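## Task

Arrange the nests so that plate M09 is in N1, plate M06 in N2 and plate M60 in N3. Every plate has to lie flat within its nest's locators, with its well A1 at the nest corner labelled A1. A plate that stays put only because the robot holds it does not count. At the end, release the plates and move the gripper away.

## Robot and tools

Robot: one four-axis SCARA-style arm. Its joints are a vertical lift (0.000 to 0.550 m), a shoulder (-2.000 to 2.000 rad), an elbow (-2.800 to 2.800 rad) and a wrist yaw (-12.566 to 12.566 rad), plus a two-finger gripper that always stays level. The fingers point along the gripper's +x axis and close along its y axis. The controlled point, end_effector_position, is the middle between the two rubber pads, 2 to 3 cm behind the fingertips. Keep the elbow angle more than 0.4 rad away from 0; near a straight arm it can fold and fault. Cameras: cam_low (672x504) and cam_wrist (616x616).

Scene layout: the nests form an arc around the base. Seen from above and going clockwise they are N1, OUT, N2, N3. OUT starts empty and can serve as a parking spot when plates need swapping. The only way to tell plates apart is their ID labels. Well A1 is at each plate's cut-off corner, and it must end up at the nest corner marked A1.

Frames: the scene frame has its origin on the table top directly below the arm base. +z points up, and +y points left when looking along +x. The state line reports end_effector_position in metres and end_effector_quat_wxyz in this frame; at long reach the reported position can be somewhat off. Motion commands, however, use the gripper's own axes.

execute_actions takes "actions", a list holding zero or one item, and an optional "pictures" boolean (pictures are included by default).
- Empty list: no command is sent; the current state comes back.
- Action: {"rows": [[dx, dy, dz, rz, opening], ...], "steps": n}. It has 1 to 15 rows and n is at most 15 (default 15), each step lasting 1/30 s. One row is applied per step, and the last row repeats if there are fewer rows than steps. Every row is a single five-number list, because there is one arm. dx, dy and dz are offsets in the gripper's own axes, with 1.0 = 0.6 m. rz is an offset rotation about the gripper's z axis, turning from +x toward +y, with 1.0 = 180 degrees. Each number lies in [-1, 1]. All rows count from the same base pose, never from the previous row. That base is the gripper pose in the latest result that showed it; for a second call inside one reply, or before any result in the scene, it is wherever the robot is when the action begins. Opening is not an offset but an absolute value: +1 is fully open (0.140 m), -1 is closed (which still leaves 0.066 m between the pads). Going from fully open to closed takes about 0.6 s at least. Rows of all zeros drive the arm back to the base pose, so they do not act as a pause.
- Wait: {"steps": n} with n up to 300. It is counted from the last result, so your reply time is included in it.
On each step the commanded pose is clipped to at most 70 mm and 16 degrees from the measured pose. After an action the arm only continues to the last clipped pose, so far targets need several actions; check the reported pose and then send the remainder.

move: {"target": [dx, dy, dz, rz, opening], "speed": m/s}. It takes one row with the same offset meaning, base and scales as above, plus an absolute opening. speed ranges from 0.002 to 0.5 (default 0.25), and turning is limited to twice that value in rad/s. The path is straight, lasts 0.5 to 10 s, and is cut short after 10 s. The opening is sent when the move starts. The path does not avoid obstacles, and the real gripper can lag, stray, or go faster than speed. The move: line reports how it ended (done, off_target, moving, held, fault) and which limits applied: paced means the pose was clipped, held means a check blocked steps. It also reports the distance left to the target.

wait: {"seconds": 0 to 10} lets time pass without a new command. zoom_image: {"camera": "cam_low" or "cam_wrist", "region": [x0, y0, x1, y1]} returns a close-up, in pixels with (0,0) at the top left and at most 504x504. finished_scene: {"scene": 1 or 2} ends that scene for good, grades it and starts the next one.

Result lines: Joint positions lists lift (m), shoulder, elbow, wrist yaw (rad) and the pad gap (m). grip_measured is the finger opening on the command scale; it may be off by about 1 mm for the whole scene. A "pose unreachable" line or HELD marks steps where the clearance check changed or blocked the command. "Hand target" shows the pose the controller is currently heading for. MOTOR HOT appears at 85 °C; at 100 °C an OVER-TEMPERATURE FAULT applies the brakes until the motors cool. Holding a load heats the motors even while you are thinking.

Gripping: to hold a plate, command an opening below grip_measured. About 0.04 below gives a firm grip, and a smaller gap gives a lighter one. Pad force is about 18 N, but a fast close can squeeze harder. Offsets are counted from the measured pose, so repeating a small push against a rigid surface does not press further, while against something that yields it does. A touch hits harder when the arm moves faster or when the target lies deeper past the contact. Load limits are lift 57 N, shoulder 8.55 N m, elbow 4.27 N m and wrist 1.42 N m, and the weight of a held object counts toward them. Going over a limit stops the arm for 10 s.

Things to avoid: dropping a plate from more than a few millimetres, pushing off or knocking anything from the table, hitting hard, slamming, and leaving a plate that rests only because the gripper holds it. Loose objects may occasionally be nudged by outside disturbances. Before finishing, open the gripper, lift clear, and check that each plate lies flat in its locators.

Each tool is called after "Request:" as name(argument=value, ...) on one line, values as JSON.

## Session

Request:
execute_actions(actions=[])

Scene clock: 0.00 s of 12600.00 s.
end_effector_position=(+0.5722, -0.2237, +0.4819) grip_measured=+0.99 end_effector_quat_wxyz=(+0.805, +0.000, +0.000, +0.594)
Joint positions: [ 0.477 -0.56   2.648 -0.817  0.14 ]
Motor temperatures (°C, as the motors report them): [37 24 26 24]
Hand target: +0.572, -0.224, +0.482; +0.805, +0.000, +0.000, +0.594

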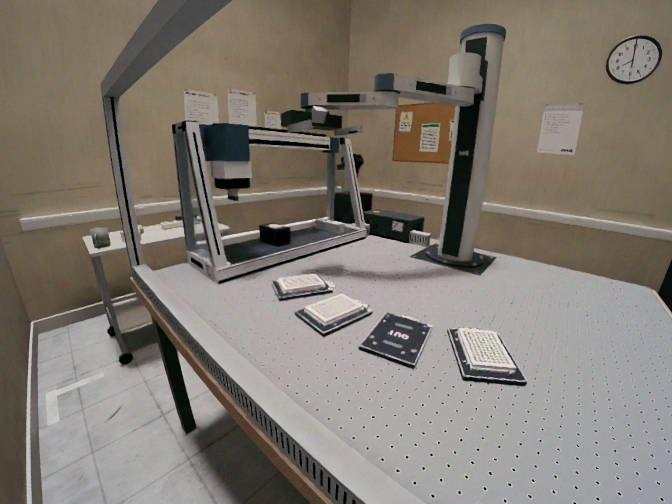

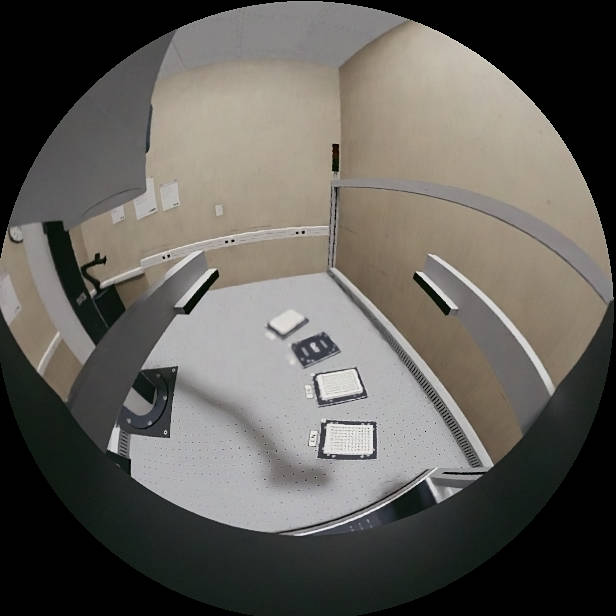

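Request:
move(target=[0.302, -0.165, 0, -0.45, 0.0], speed=0.35)

Request:
move(target=[0, 0, -0.651, 0, 0.0], speed=0.4)

Scene clock: 26.83 s of 12600.00 s.
end_effector_position=(+0.7205, -0.0796, +0.4819) grip_measured=+0.00 end_effector_quat_wxyz=(+0.997, +0.000, +0.000, -0.071)
Joint positions: [ 0.477  0.455  1.82  -2.417  0.103]
Motor temperatures (°C, as the motors report them): [37 24 26 24]
Hand target: +0.720, -0.080, +0.482; +0.997, +0.000, +0.000, -0.071
Off the commanded pose: 0.000 m, 0 deg.
After step 90, 21.47 s passed at rest.
move: done

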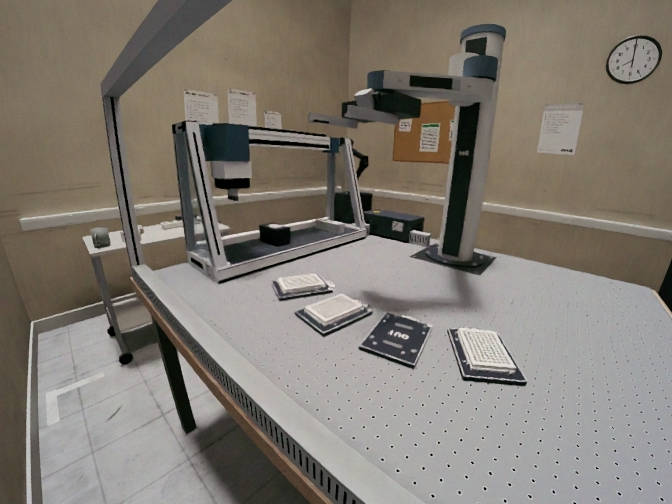

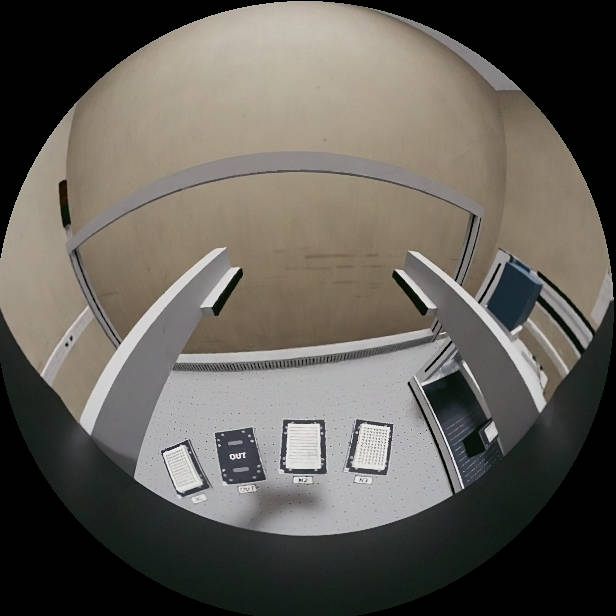

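Scene clock: 28.37 s of 12600.00 s.
end_effector_position=(+0.7204, -0.0796, +0.0913) grip_measured=+0.00 end_effector_quat_wxyz=(+0.997, +0.000, +0.000, -0.071)
Joint positions: [ 0.086  0.455  1.82  -2.417  0.103]
Motor temperatures (°C, as the motors report them): [37 24 26 24]
Hand target: +0.720, -0.080, +0.091; +0.997, +0.000, +0.000, -0.071
Off the commanded pose: 0.000 m, 0 deg.
move: done

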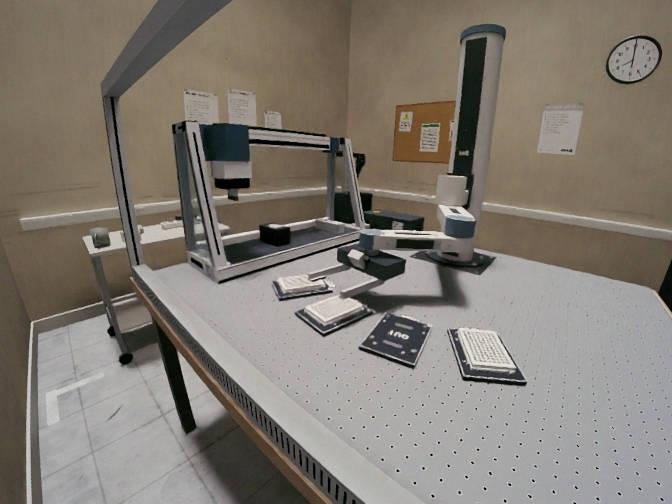

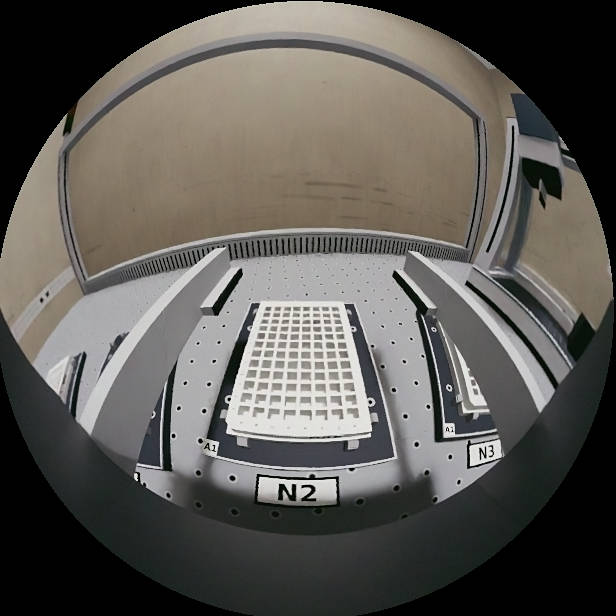

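Request:
zoom_image(camera="cam_wrist", region=[190, 285, 410, 475])

Region (190, 285, 410, 475) of cam_wrist's 616x616 image, scaled by 2.291, with more detail than that image has; it fills the top 435 rows of this view, and the rest is white.

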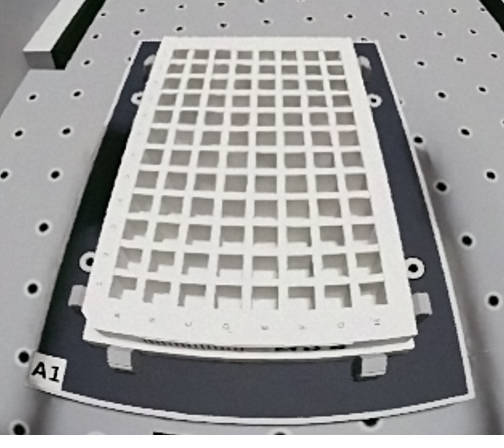

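Request:
move(target=[0, 0.017, -0.092, 0, 0.0], speed=0.15)

Scene clock: 38.37 s of 12600.00 s.
end_effector_position=(+0.7219, -0.0695, +0.0360) grip_measured=+0.00 end_effector_quat_wxyz=(+0.997, +0.000, +0.000, -0.071)
Joint positions: [ 0.031  0.48   1.82  -2.442  0.103]
Motor temperatures (°C, as the motors report them): [37 24 26 24]
Hand target: +0.722, -0.069, +0.036; +0.997, +0.000, +0.000, -0.071
Off the commanded pose: 0.000 m, 0 deg.
After step 90, 6.27 s passed at rest.
move: done

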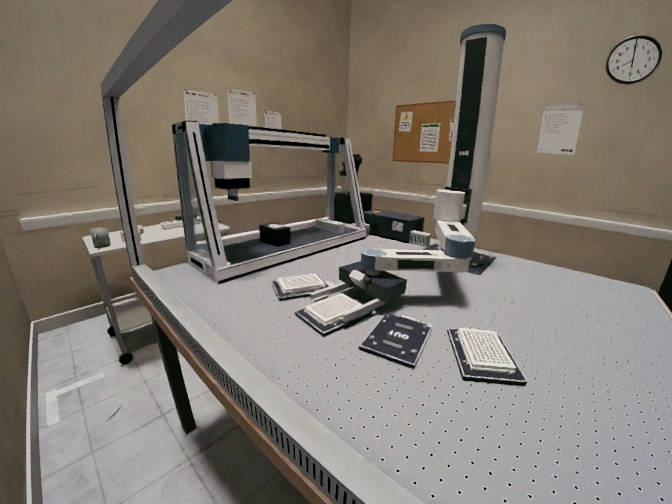

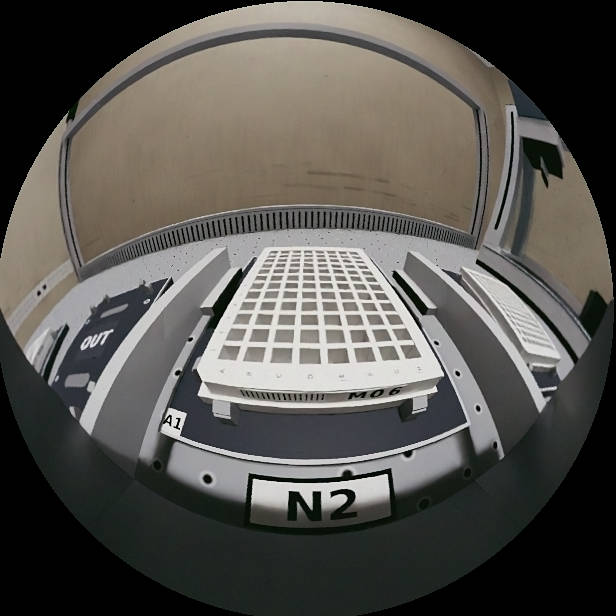

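Request:
move(target=[0, 0, 0.06, 0, 0.0], speed=0.25)

Request:
move(target=[-0.07, -0.288, 0.032, -0.089, 0.0], speed=0.3)

Scene clock: 48.63 s of 12600.00 s.
end_effector_position=(+0.7219, -0.0695, +0.0721) grip_measured=+0.00 end_effector_quat_wxyz=(+0.997, +0.000, +0.000, -0.071)
Joint positions: [ 0.067  0.48   1.82  -2.442  0.103]
Motor temperatures (°C, as the motors report them): [37 24 26 24]
Hand target: +0.722, -0.069, +0.072; +0.997, +0.000, +0.000, -0.071
Off the commanded pose: 0.000 m, 0 deg.
After step 90, 6.57 s passed at rest.
move: done

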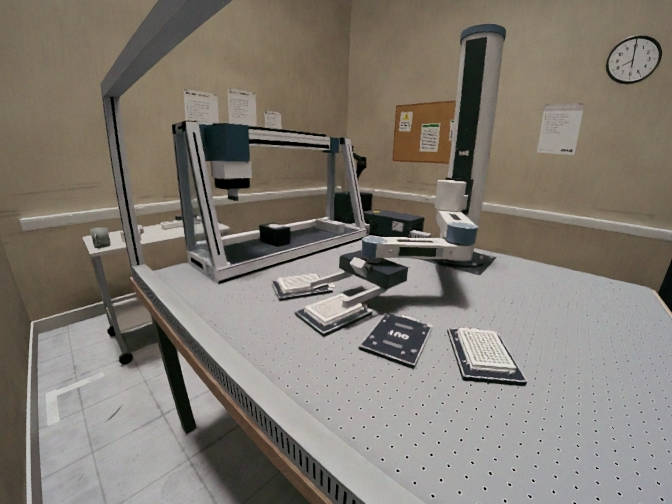

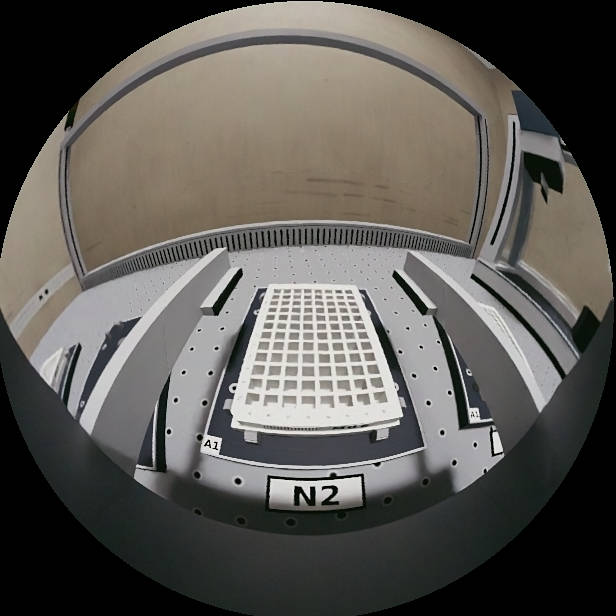

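Scene clock: 49.60 s of 12600.00 s.
end_effector_position=(+0.6557, -0.2347, +0.0913) grip_measured=+0.00 end_effector_quat_wxyz=(+0.978, +0.000, +0.000, -0.210)
Joint positions: [ 0.086  0.179  1.721 -2.321  0.103]
Motor temperatures (°C, as the motors report them): [37 24 26 24]
Hand target: +0.656, -0.235, +0.091; +0.978, +0.000, +0.000, -0.209
Off the commanded pose: 0.000 m, 0 deg.
move: done

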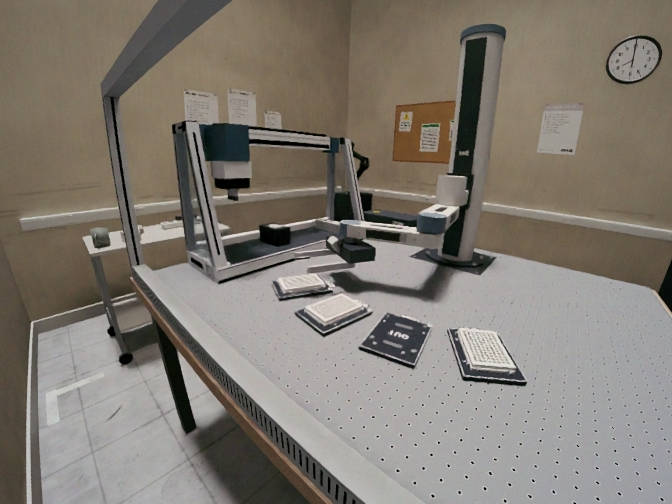

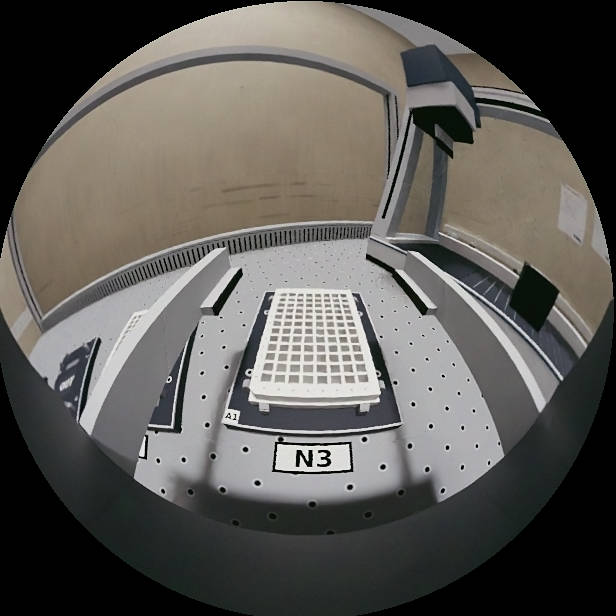

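Request:
move(target=[0.042, 0, -0.092, 0, 0.0], speed=0.15)

Scene clock: 54.23 s of 12600.00 s.
end_effector_position=(+0.6787, -0.2451, +0.0360) grip_measured=+0.00 end_effector_quat_wxyz=(+0.978, +0.000, +0.000, -0.209)
Joint positions: [ 0.031  0.113  1.877 -2.412  0.103]
Motor temperatures (°C, as the motors report them): [37 24 26 24]
Hand target: +0.679, -0.245, +0.036; +0.978, +0.000, +0.000, -0.210
Off the commanded pose: 0.000 m, 0 deg.
After step 90, 0.90 s passed at rest.
move: done

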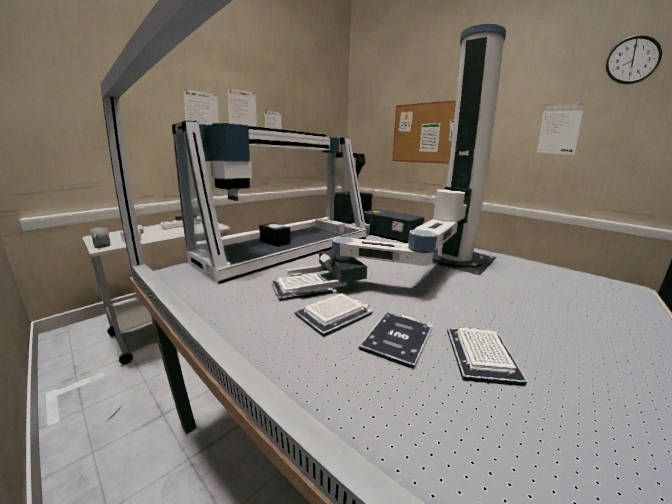

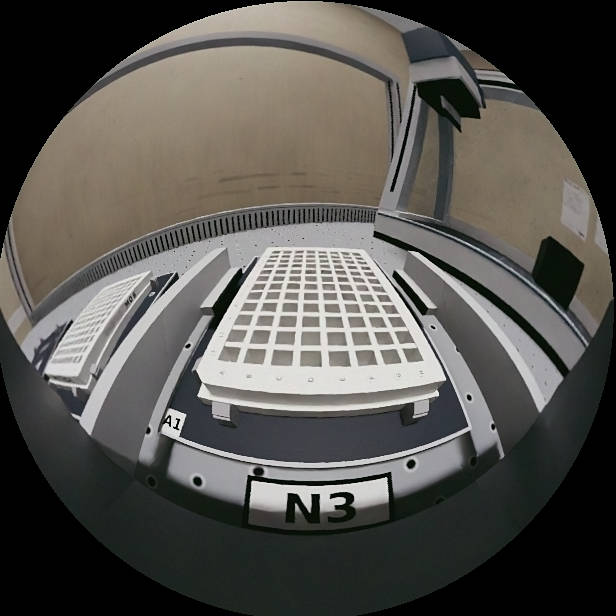

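Request:
zoom_image(camera="cam_low", region=[440, 320, 540, 395])

Region (440, 320, 540, 395) of cam_low's 672x504 image, scaled by 5.040, with more detail than that image has; it fills the top 378 rows of this view, and the rest is white.

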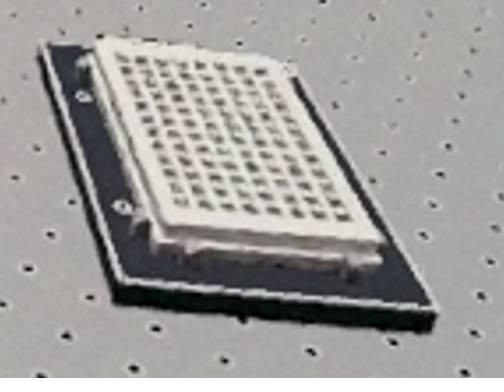

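Request:
move(target=[0, 0, -0.006, 0, -0.6], speed=0.08)

Request:
move(target=[0, 0, 0.098, 0, -0.6], speed=0.2)

Scene clock: 66.53 s of 12600.00 s.
end_effector_position=(+0.6795, -0.2437, +0.0341) grip_measured=-0.56 end_effector_quat_wxyz=(+0.978, +0.000, +0.000, -0.207)
Joint positions: [ 0.029  0.114  1.879 -2.411  0.082]
Motor temperatures (°C, as the motors report them): [37 24 26 24]
Hand target: +0.679, -0.245, +0.032; +0.978, +0.000, +0.000, -0.209
Off the commanded pose: 0.002 m, 0 deg.
After step 90, 8.60 s passed at rest.
move: done

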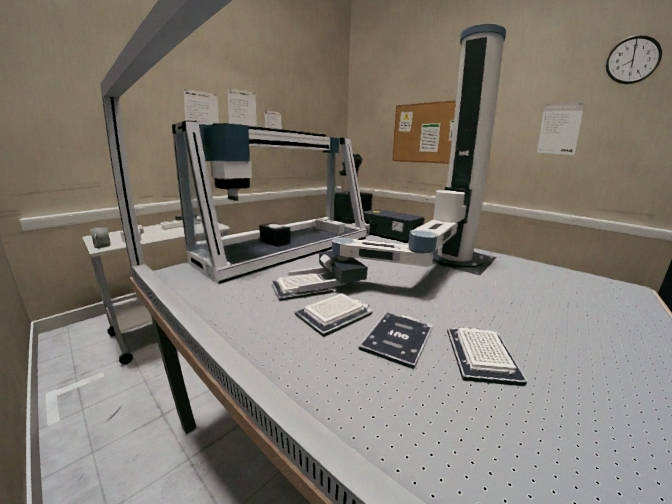

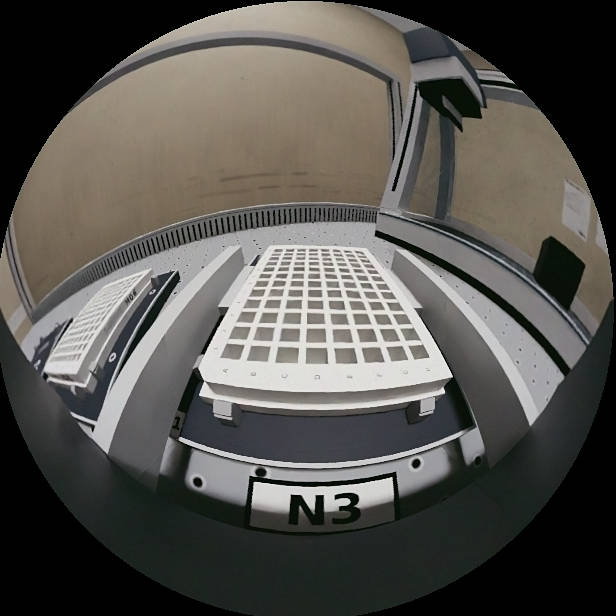

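Scene clock: 67.27 s of 12600.00 s.
end_effector_position=(+0.6796, -0.2436, +0.0929) grip_measured=-0.57 end_effector_quat_wxyz=(+0.978, +0.000, +0.000, -0.207)
Joint positions: [ 0.088  0.115  1.879 -2.411  0.082]
Motor temperatures (°C, as the motors report them): [37 24 26 24]
Hand target: +0.680, -0.244, +0.093; +0.978, +0.000, +0.000, -0.207
Off the commanded pose: 0.000 m, 0 deg.
move: done

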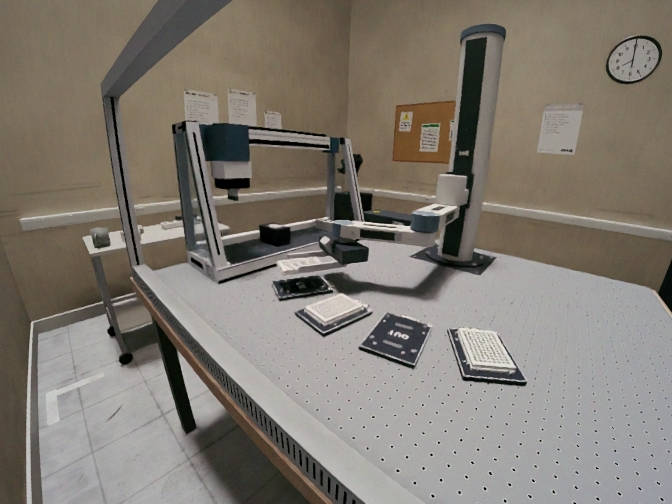

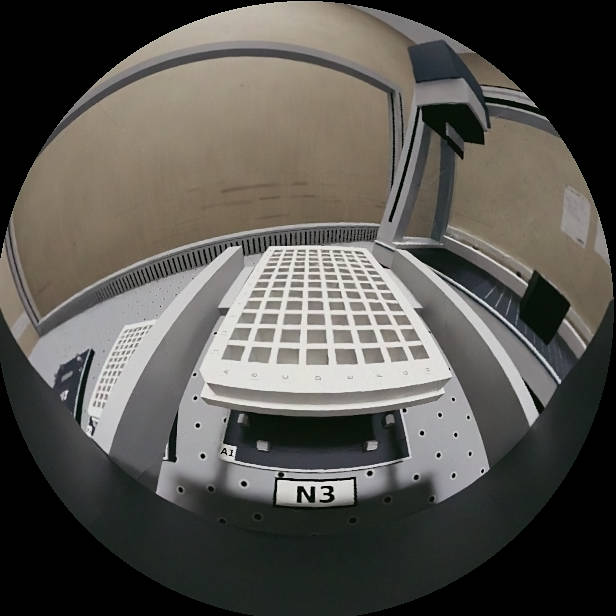

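Request:
move(target=[-0.2, 0.552, -0.002, 0.2, -0.7], speed=0.25)

Scene clock: 75.43 s of 12600.00 s.
end_effector_position=(+0.7042, +0.1080, +0.0917) grip_measured=-0.57 end_effector_quat_wxyz=(+0.994, +0.000, +0.000, +0.106)
Joint positions: [ 0.087  0.829  1.751 -2.368  0.082]
Motor temperatures (°C, as the motors report them): [37 24 26 24]
Hand target: +0.704, +0.108, +0.092; +0.994, +0.000, +0.000, +0.105
Off the commanded pose: 0.000 m, 0 deg.
After step 90, 3.43 s passed at rest.
move: done

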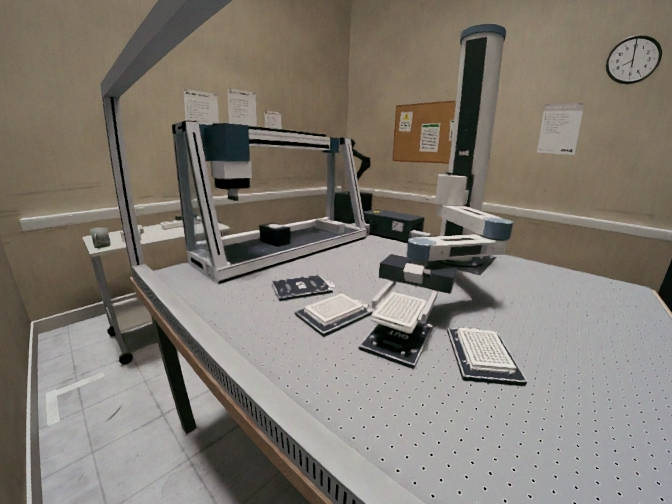

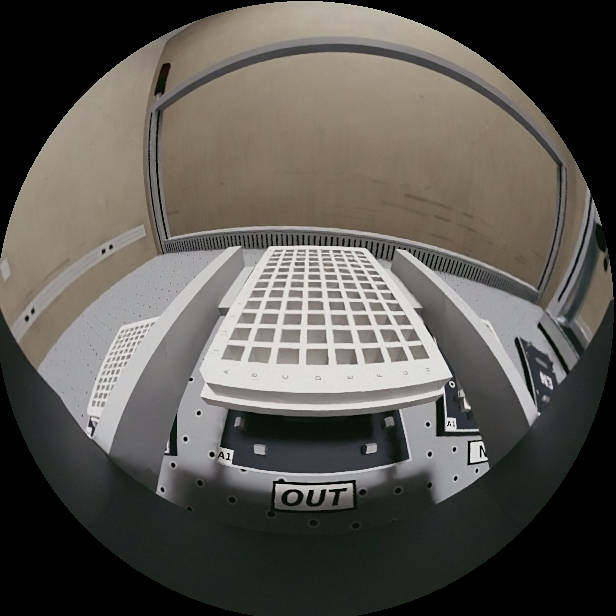

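Request:
move(target=[-0.005, 0.002, -0.086, 0, -0.7], speed=0.12)

Scene clock: 79.73 s of 12600.00 s.
end_effector_position=(+0.7010, +0.1092, +0.0401) grip_measured=-0.57 end_effector_quat_wxyz=(+0.994, +0.000, +0.000, +0.107)
Joint positions: [ 0.035  0.84   1.734 -2.359  0.082]
Motor temperatures (°C, as the motors report them): [37 24 26 24]
Hand target: +0.701, +0.109, +0.040; +0.994, +0.000, +0.000, +0.106
Off the commanded pose: 0.001 m, 0 deg.
After step 90, 0.57 s passed at rest.
move: done

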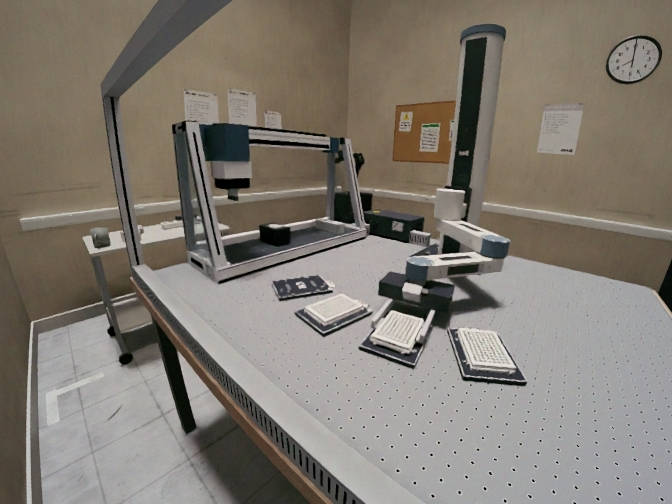

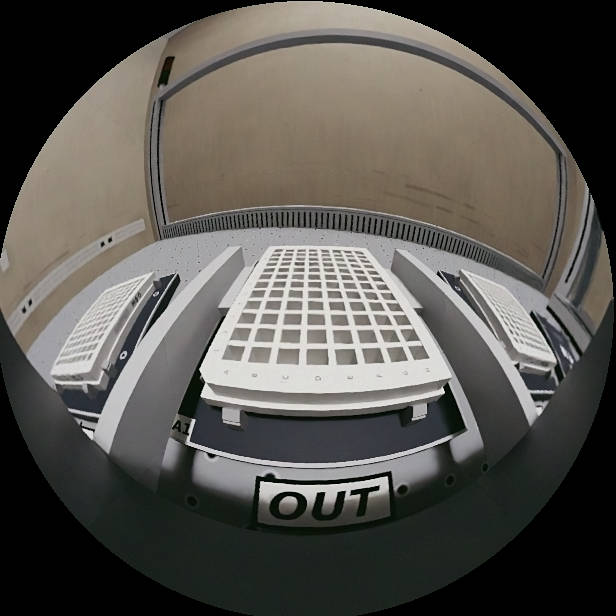

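Request:
zoom_image(camera="cam_wrist", region=[90, 265, 190, 345])

Request:
move(target=[0, 0, -0.008, 0.008, -0.7], speed=0.05)

Request:
move(target=[0, 0, 0, 0, 0.0], speed=0.1)

Region (90, 265, 190, 345) of cam_wrist's 616x616 image, scaled by 5.040, with more detail than that image has; it fills the top 403 rows of this view, and the rest is white.

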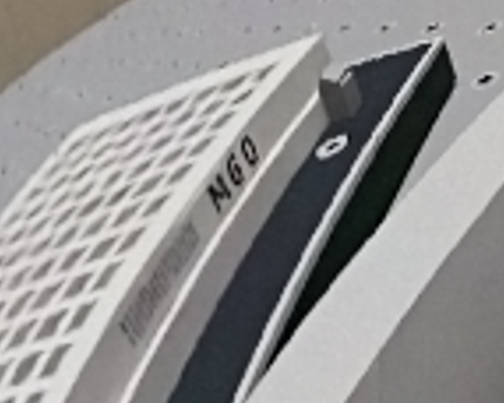

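Scene clock: 87.33 s of 12600.00 s.
end_effector_position=(+0.7013, +0.1094, +0.0357) grip_measured=-0.56 end_effector_quat_wxyz=(+0.993, +0.000, +0.000, +0.117)
Joint positions: [ 0.031  0.832  1.736 -2.333  0.082]
Motor temperatures (°C, as the motors report them): [37 24 26 24]
Hand target: +0.701, +0.109, +0.035; +0.993, +0.000, +0.000, +0.120
Off the commanded pose: 0.001 m, 0 deg.
After step 90, 3.90 s passed at rest.
move: done

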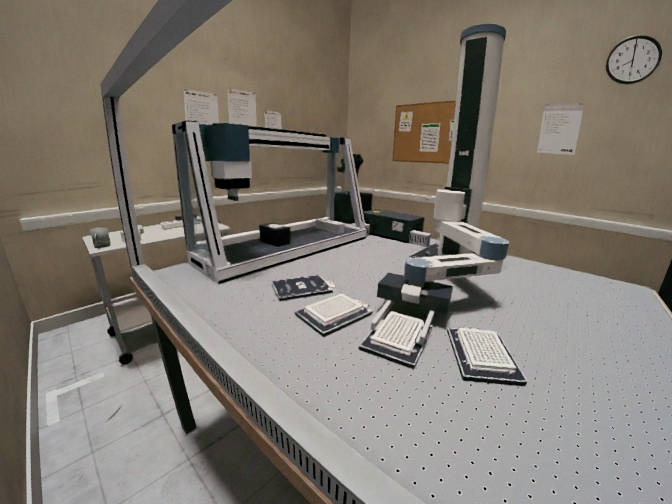

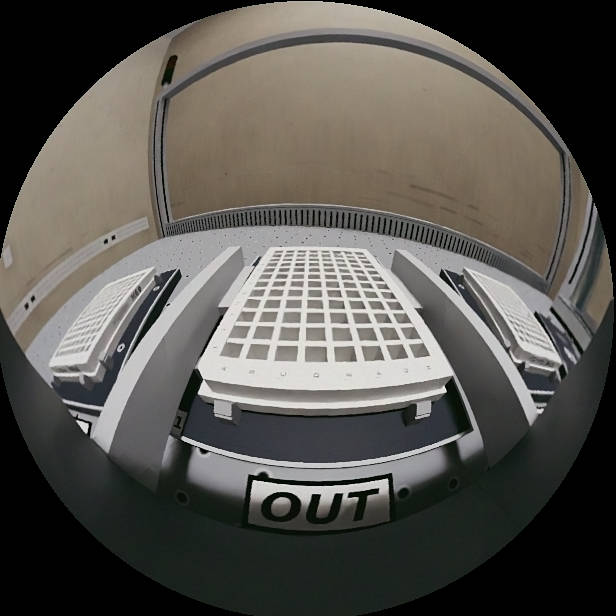

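Scene clock: 87.83 s of 12600.00 s.
end_effector_position=(+0.7013, +0.1095, +0.0358) grip_measured=+0.00 end_effector_quat_wxyz=(+0.993, +0.000, +0.000, +0.118)
Joint positions: [ 0.031  0.832  1.736 -2.333  0.103]
Motor temperatures (°C, as the motors report them): [37 24 26 24]
Hand target: +0.701, +0.109, +0.036; +0.993, +0.000, +0.000, +0.117
Off the commanded pose: 0.000 m, 0 deg.
move: done

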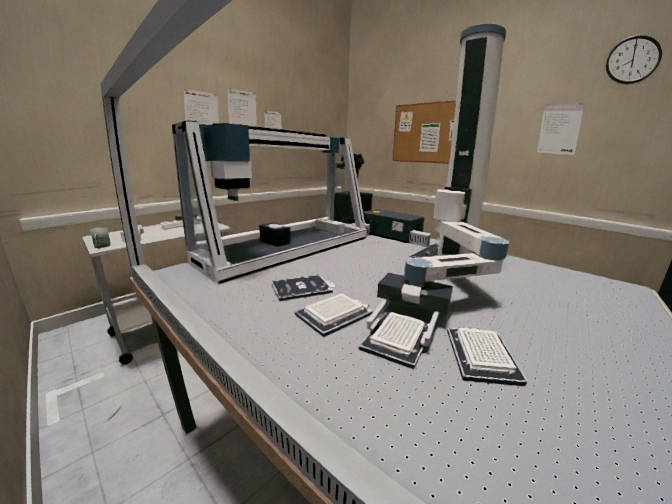

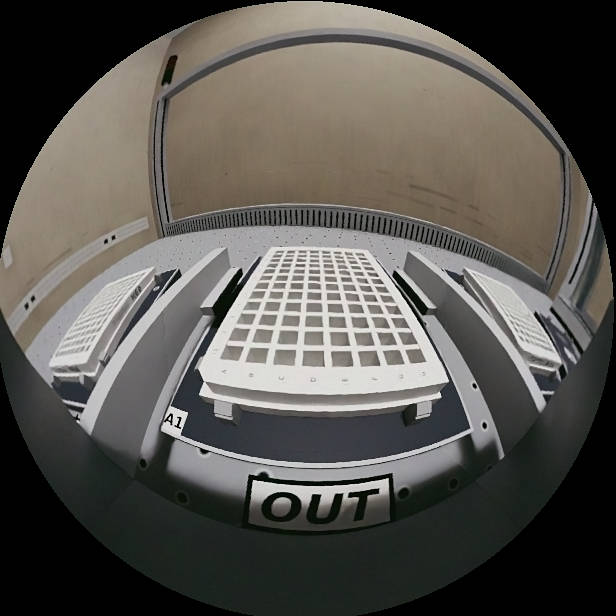

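Request:
move(target=[0, 0, 0.06, 0, 0.0], speed=0.25)

Request:
move(target=[0, 0.292, 0.033, 0.094, 0.0], speed=0.3)

Scene clock: 101.37 s of 12600.00 s.
end_effector_position=(+0.7013, +0.1096, +0.0718) grip_measured=+0.00 end_effector_quat_wxyz=(+0.993, +0.000, +0.000, +0.118)
Joint positions: [ 0.067  0.832  1.736 -2.333  0.103]
Motor temperatures (°C, as the motors report them): [37 24 26 24]
Hand target: +0.701, +0.110, +0.072; +0.993, +0.000, +0.000, +0.118
Off the commanded pose: 0.000 m, 0 deg.
After step 90, 9.83 s passed at rest.
move: done

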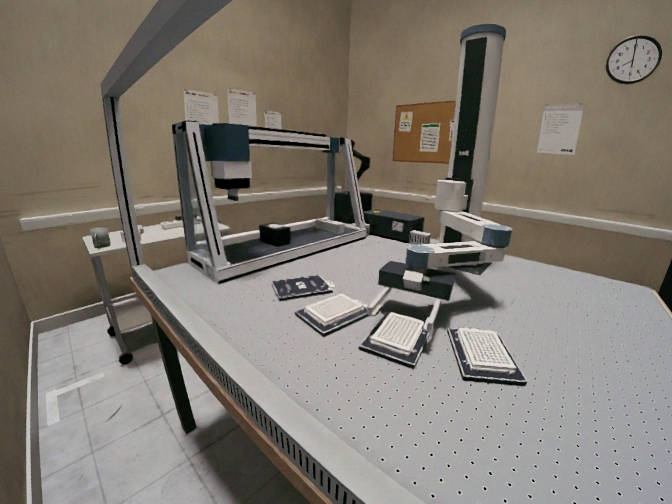

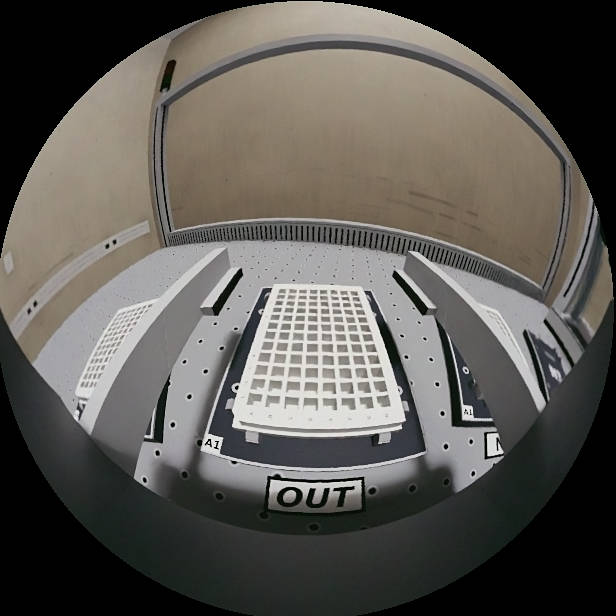

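Scene clock: 102.30 s of 12600.00 s.
end_effector_position=(+0.6604, +0.2802, +0.0917) grip_measured=+0.00 end_effector_quat_wxyz=(+0.965, +0.000, +0.000, +0.263)
Joint positions: [ 0.087  1.096  1.879 -2.443  0.103]
Motor temperatures (°C, as the motors report them): [37 24 26 24]
Hand target: +0.660, +0.280, +0.092; +0.965, +0.000, +0.000, +0.262
Off the commanded pose: 0.000 m, 0 deg.
move: done

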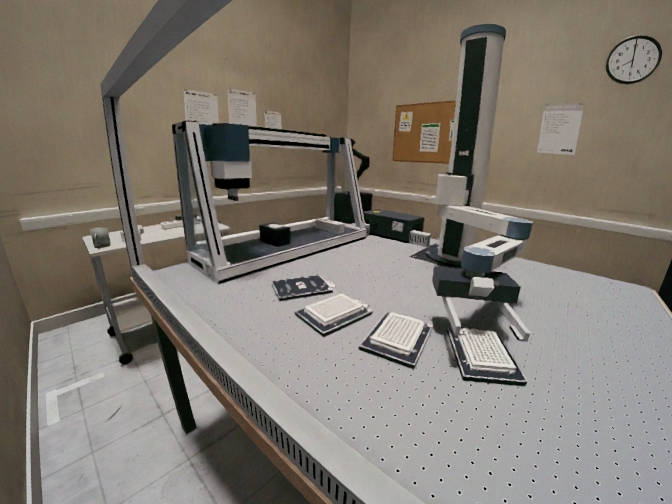

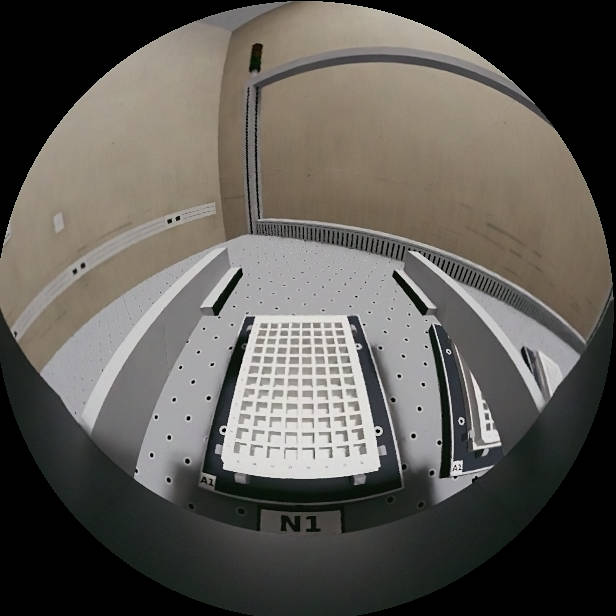

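Request:
move(target=[-0.034, 0.015, -0.093, 0, 0.0], speed=0.15)

Scene clock: 108.97 s of 12600.00 s.
end_effector_position=(+0.6382, +0.2777, +0.0358) grip_measured=+0.00 end_effector_quat_wxyz=(+0.965, +0.000, +0.000, +0.263)
Joint positions: [ 0.031  1.174  1.751 -2.393  0.103]
Motor temperatures (°C, as the motors report them): [37 24 26 24]
Hand target: +0.638, +0.278, +0.036; +0.965, +0.000, +0.000, +0.263
Off the commanded pose: 0.000 m, 0 deg.
After step 90, 2.93 s passed at rest.
move: done

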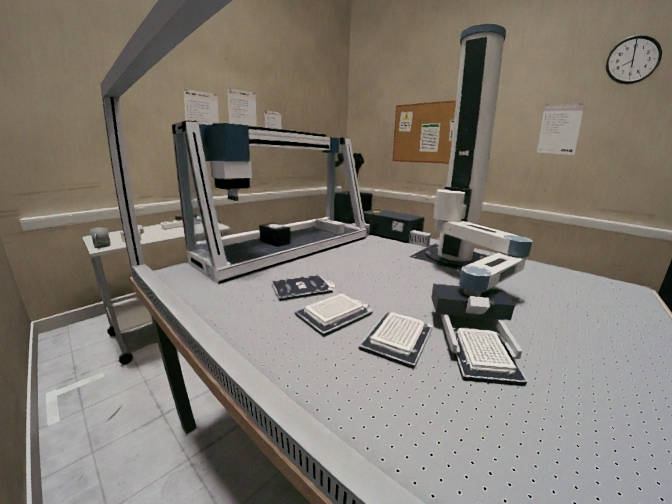

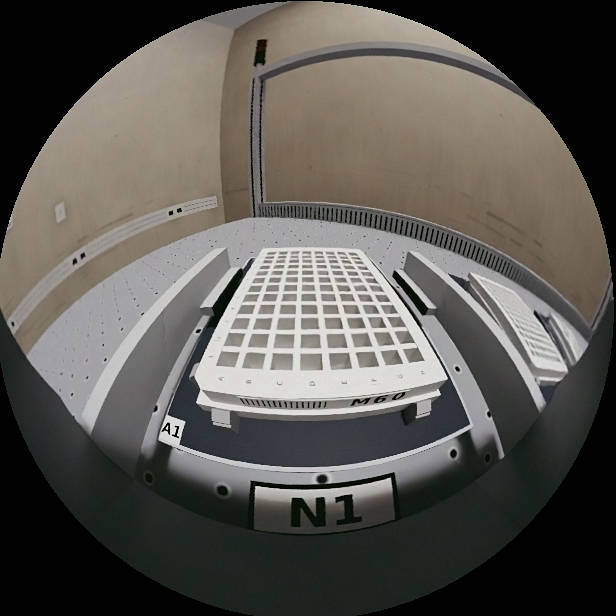

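Request:
move(target=[-0.005, 0, -0.003, 0.017, 0.0], speed=0.1)

Request:
move(target=[0, 0, 0, 0, -0.7], speed=0.1)

Request:
move(target=[0, 0, 0.096, 0, -0.7], speed=0.2)

Scene clock: 118.57 s of 12600.00 s.
end_effector_position=(+0.6356, +0.2762, +0.0340) grip_measured=+0.00 end_effector_quat_wxyz=(+0.958, +0.000, +0.000, +0.288)
Joint positions: [ 0.029  1.163  1.734 -2.312  0.103]
Motor temperatures (°C, as the motors report them): [37 24 26 24]
Hand target: +0.636, +0.276, +0.034; +0.957, +0.000, +0.000, +0.288
Off the commanded pose: 0.000 m, 0 deg.
After step 90, 5.90 s passed at rest.
move: done

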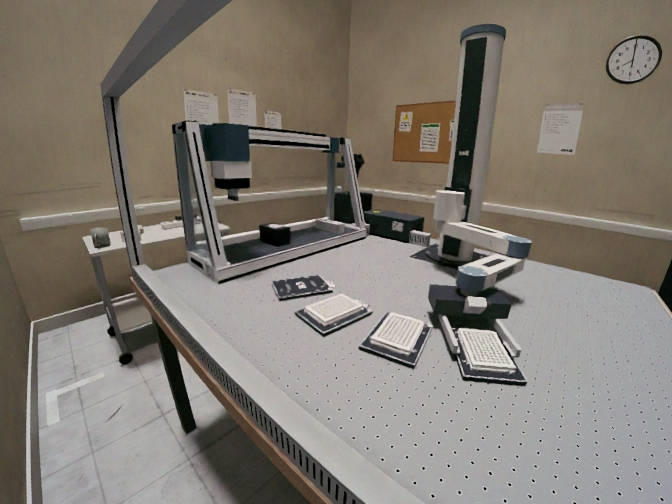

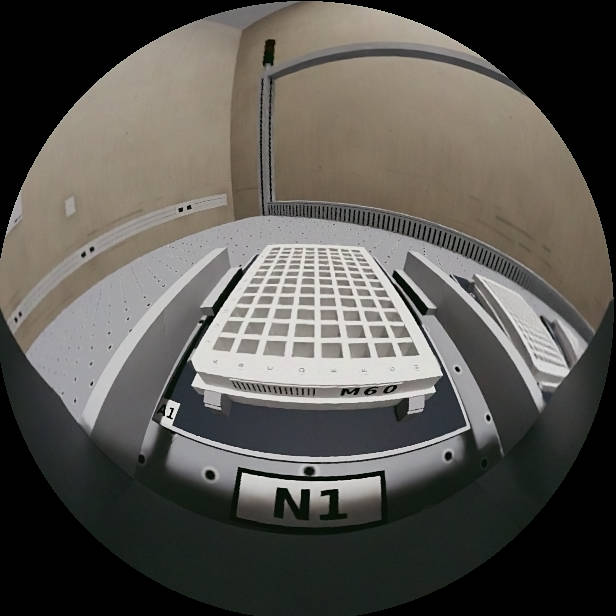

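Scene clock: 119.07 s of 12600.00 s.
end_effector_position=(+0.6339, +0.2800, +0.0340) grip_measured=-0.51 end_effector_quat_wxyz=(+0.956, +0.000, +0.000, +0.294)
Joint positions: [ 0.029  1.168  1.737 -2.307  0.084]
Motor temperatures (°C, as the motors report them): [37 24 26 24]
Hand target: +0.636, +0.276, +0.034; +0.958, +0.000, +0.000, +0.288
Off the commanded pose: 0.004 m, 1 deg.
move: off_target

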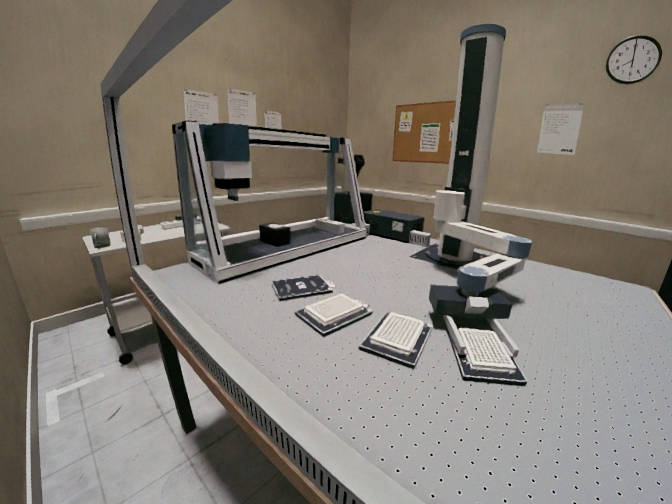

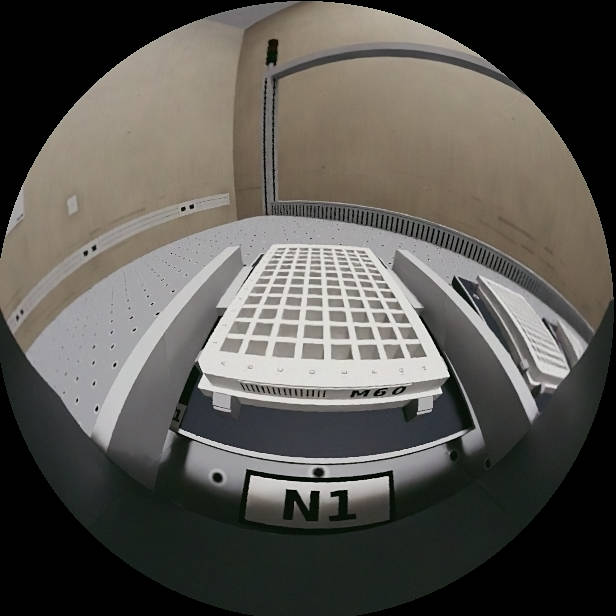

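Scene clock: 119.80 s of 12600.00 s.
end_effector_position=(+0.6339, +0.2799, +0.0917) grip_measured=-0.54 end_effector_quat_wxyz=(+0.956, +0.000, +0.000, +0.294)
Joint positions: [ 0.087  1.168  1.737 -2.307  0.083]
Motor temperatures (°C, as the motors report them): [37 24 26 24]
Hand target: +0.634, +0.280, +0.092; +0.956, +0.000, +0.000, +0.294
Off the commanded pose: 0.000 m, 0 deg.
move: done

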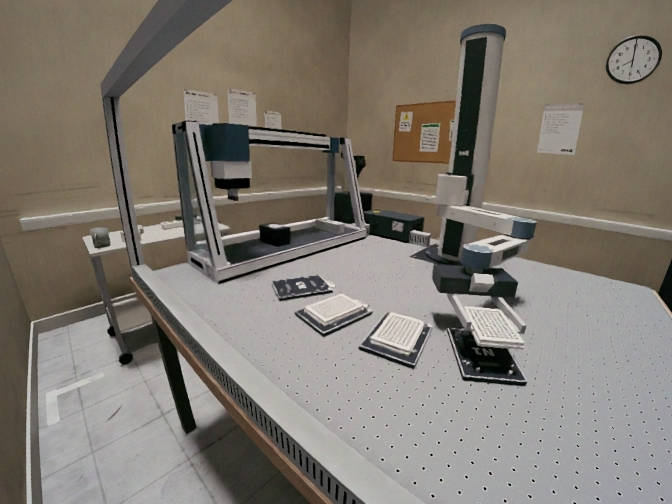

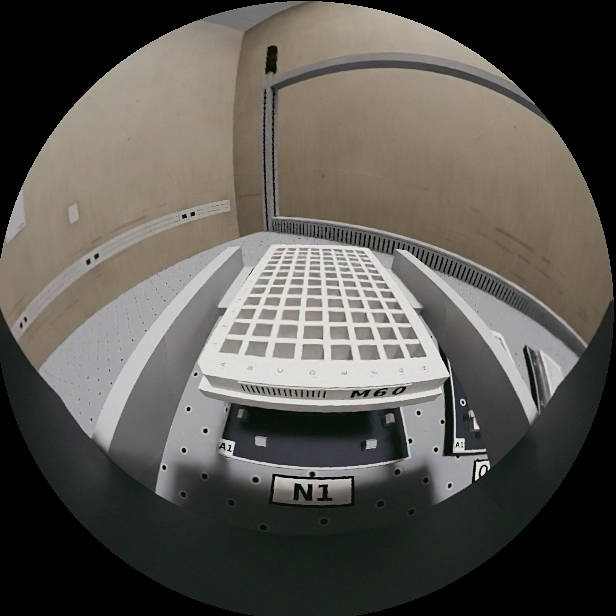

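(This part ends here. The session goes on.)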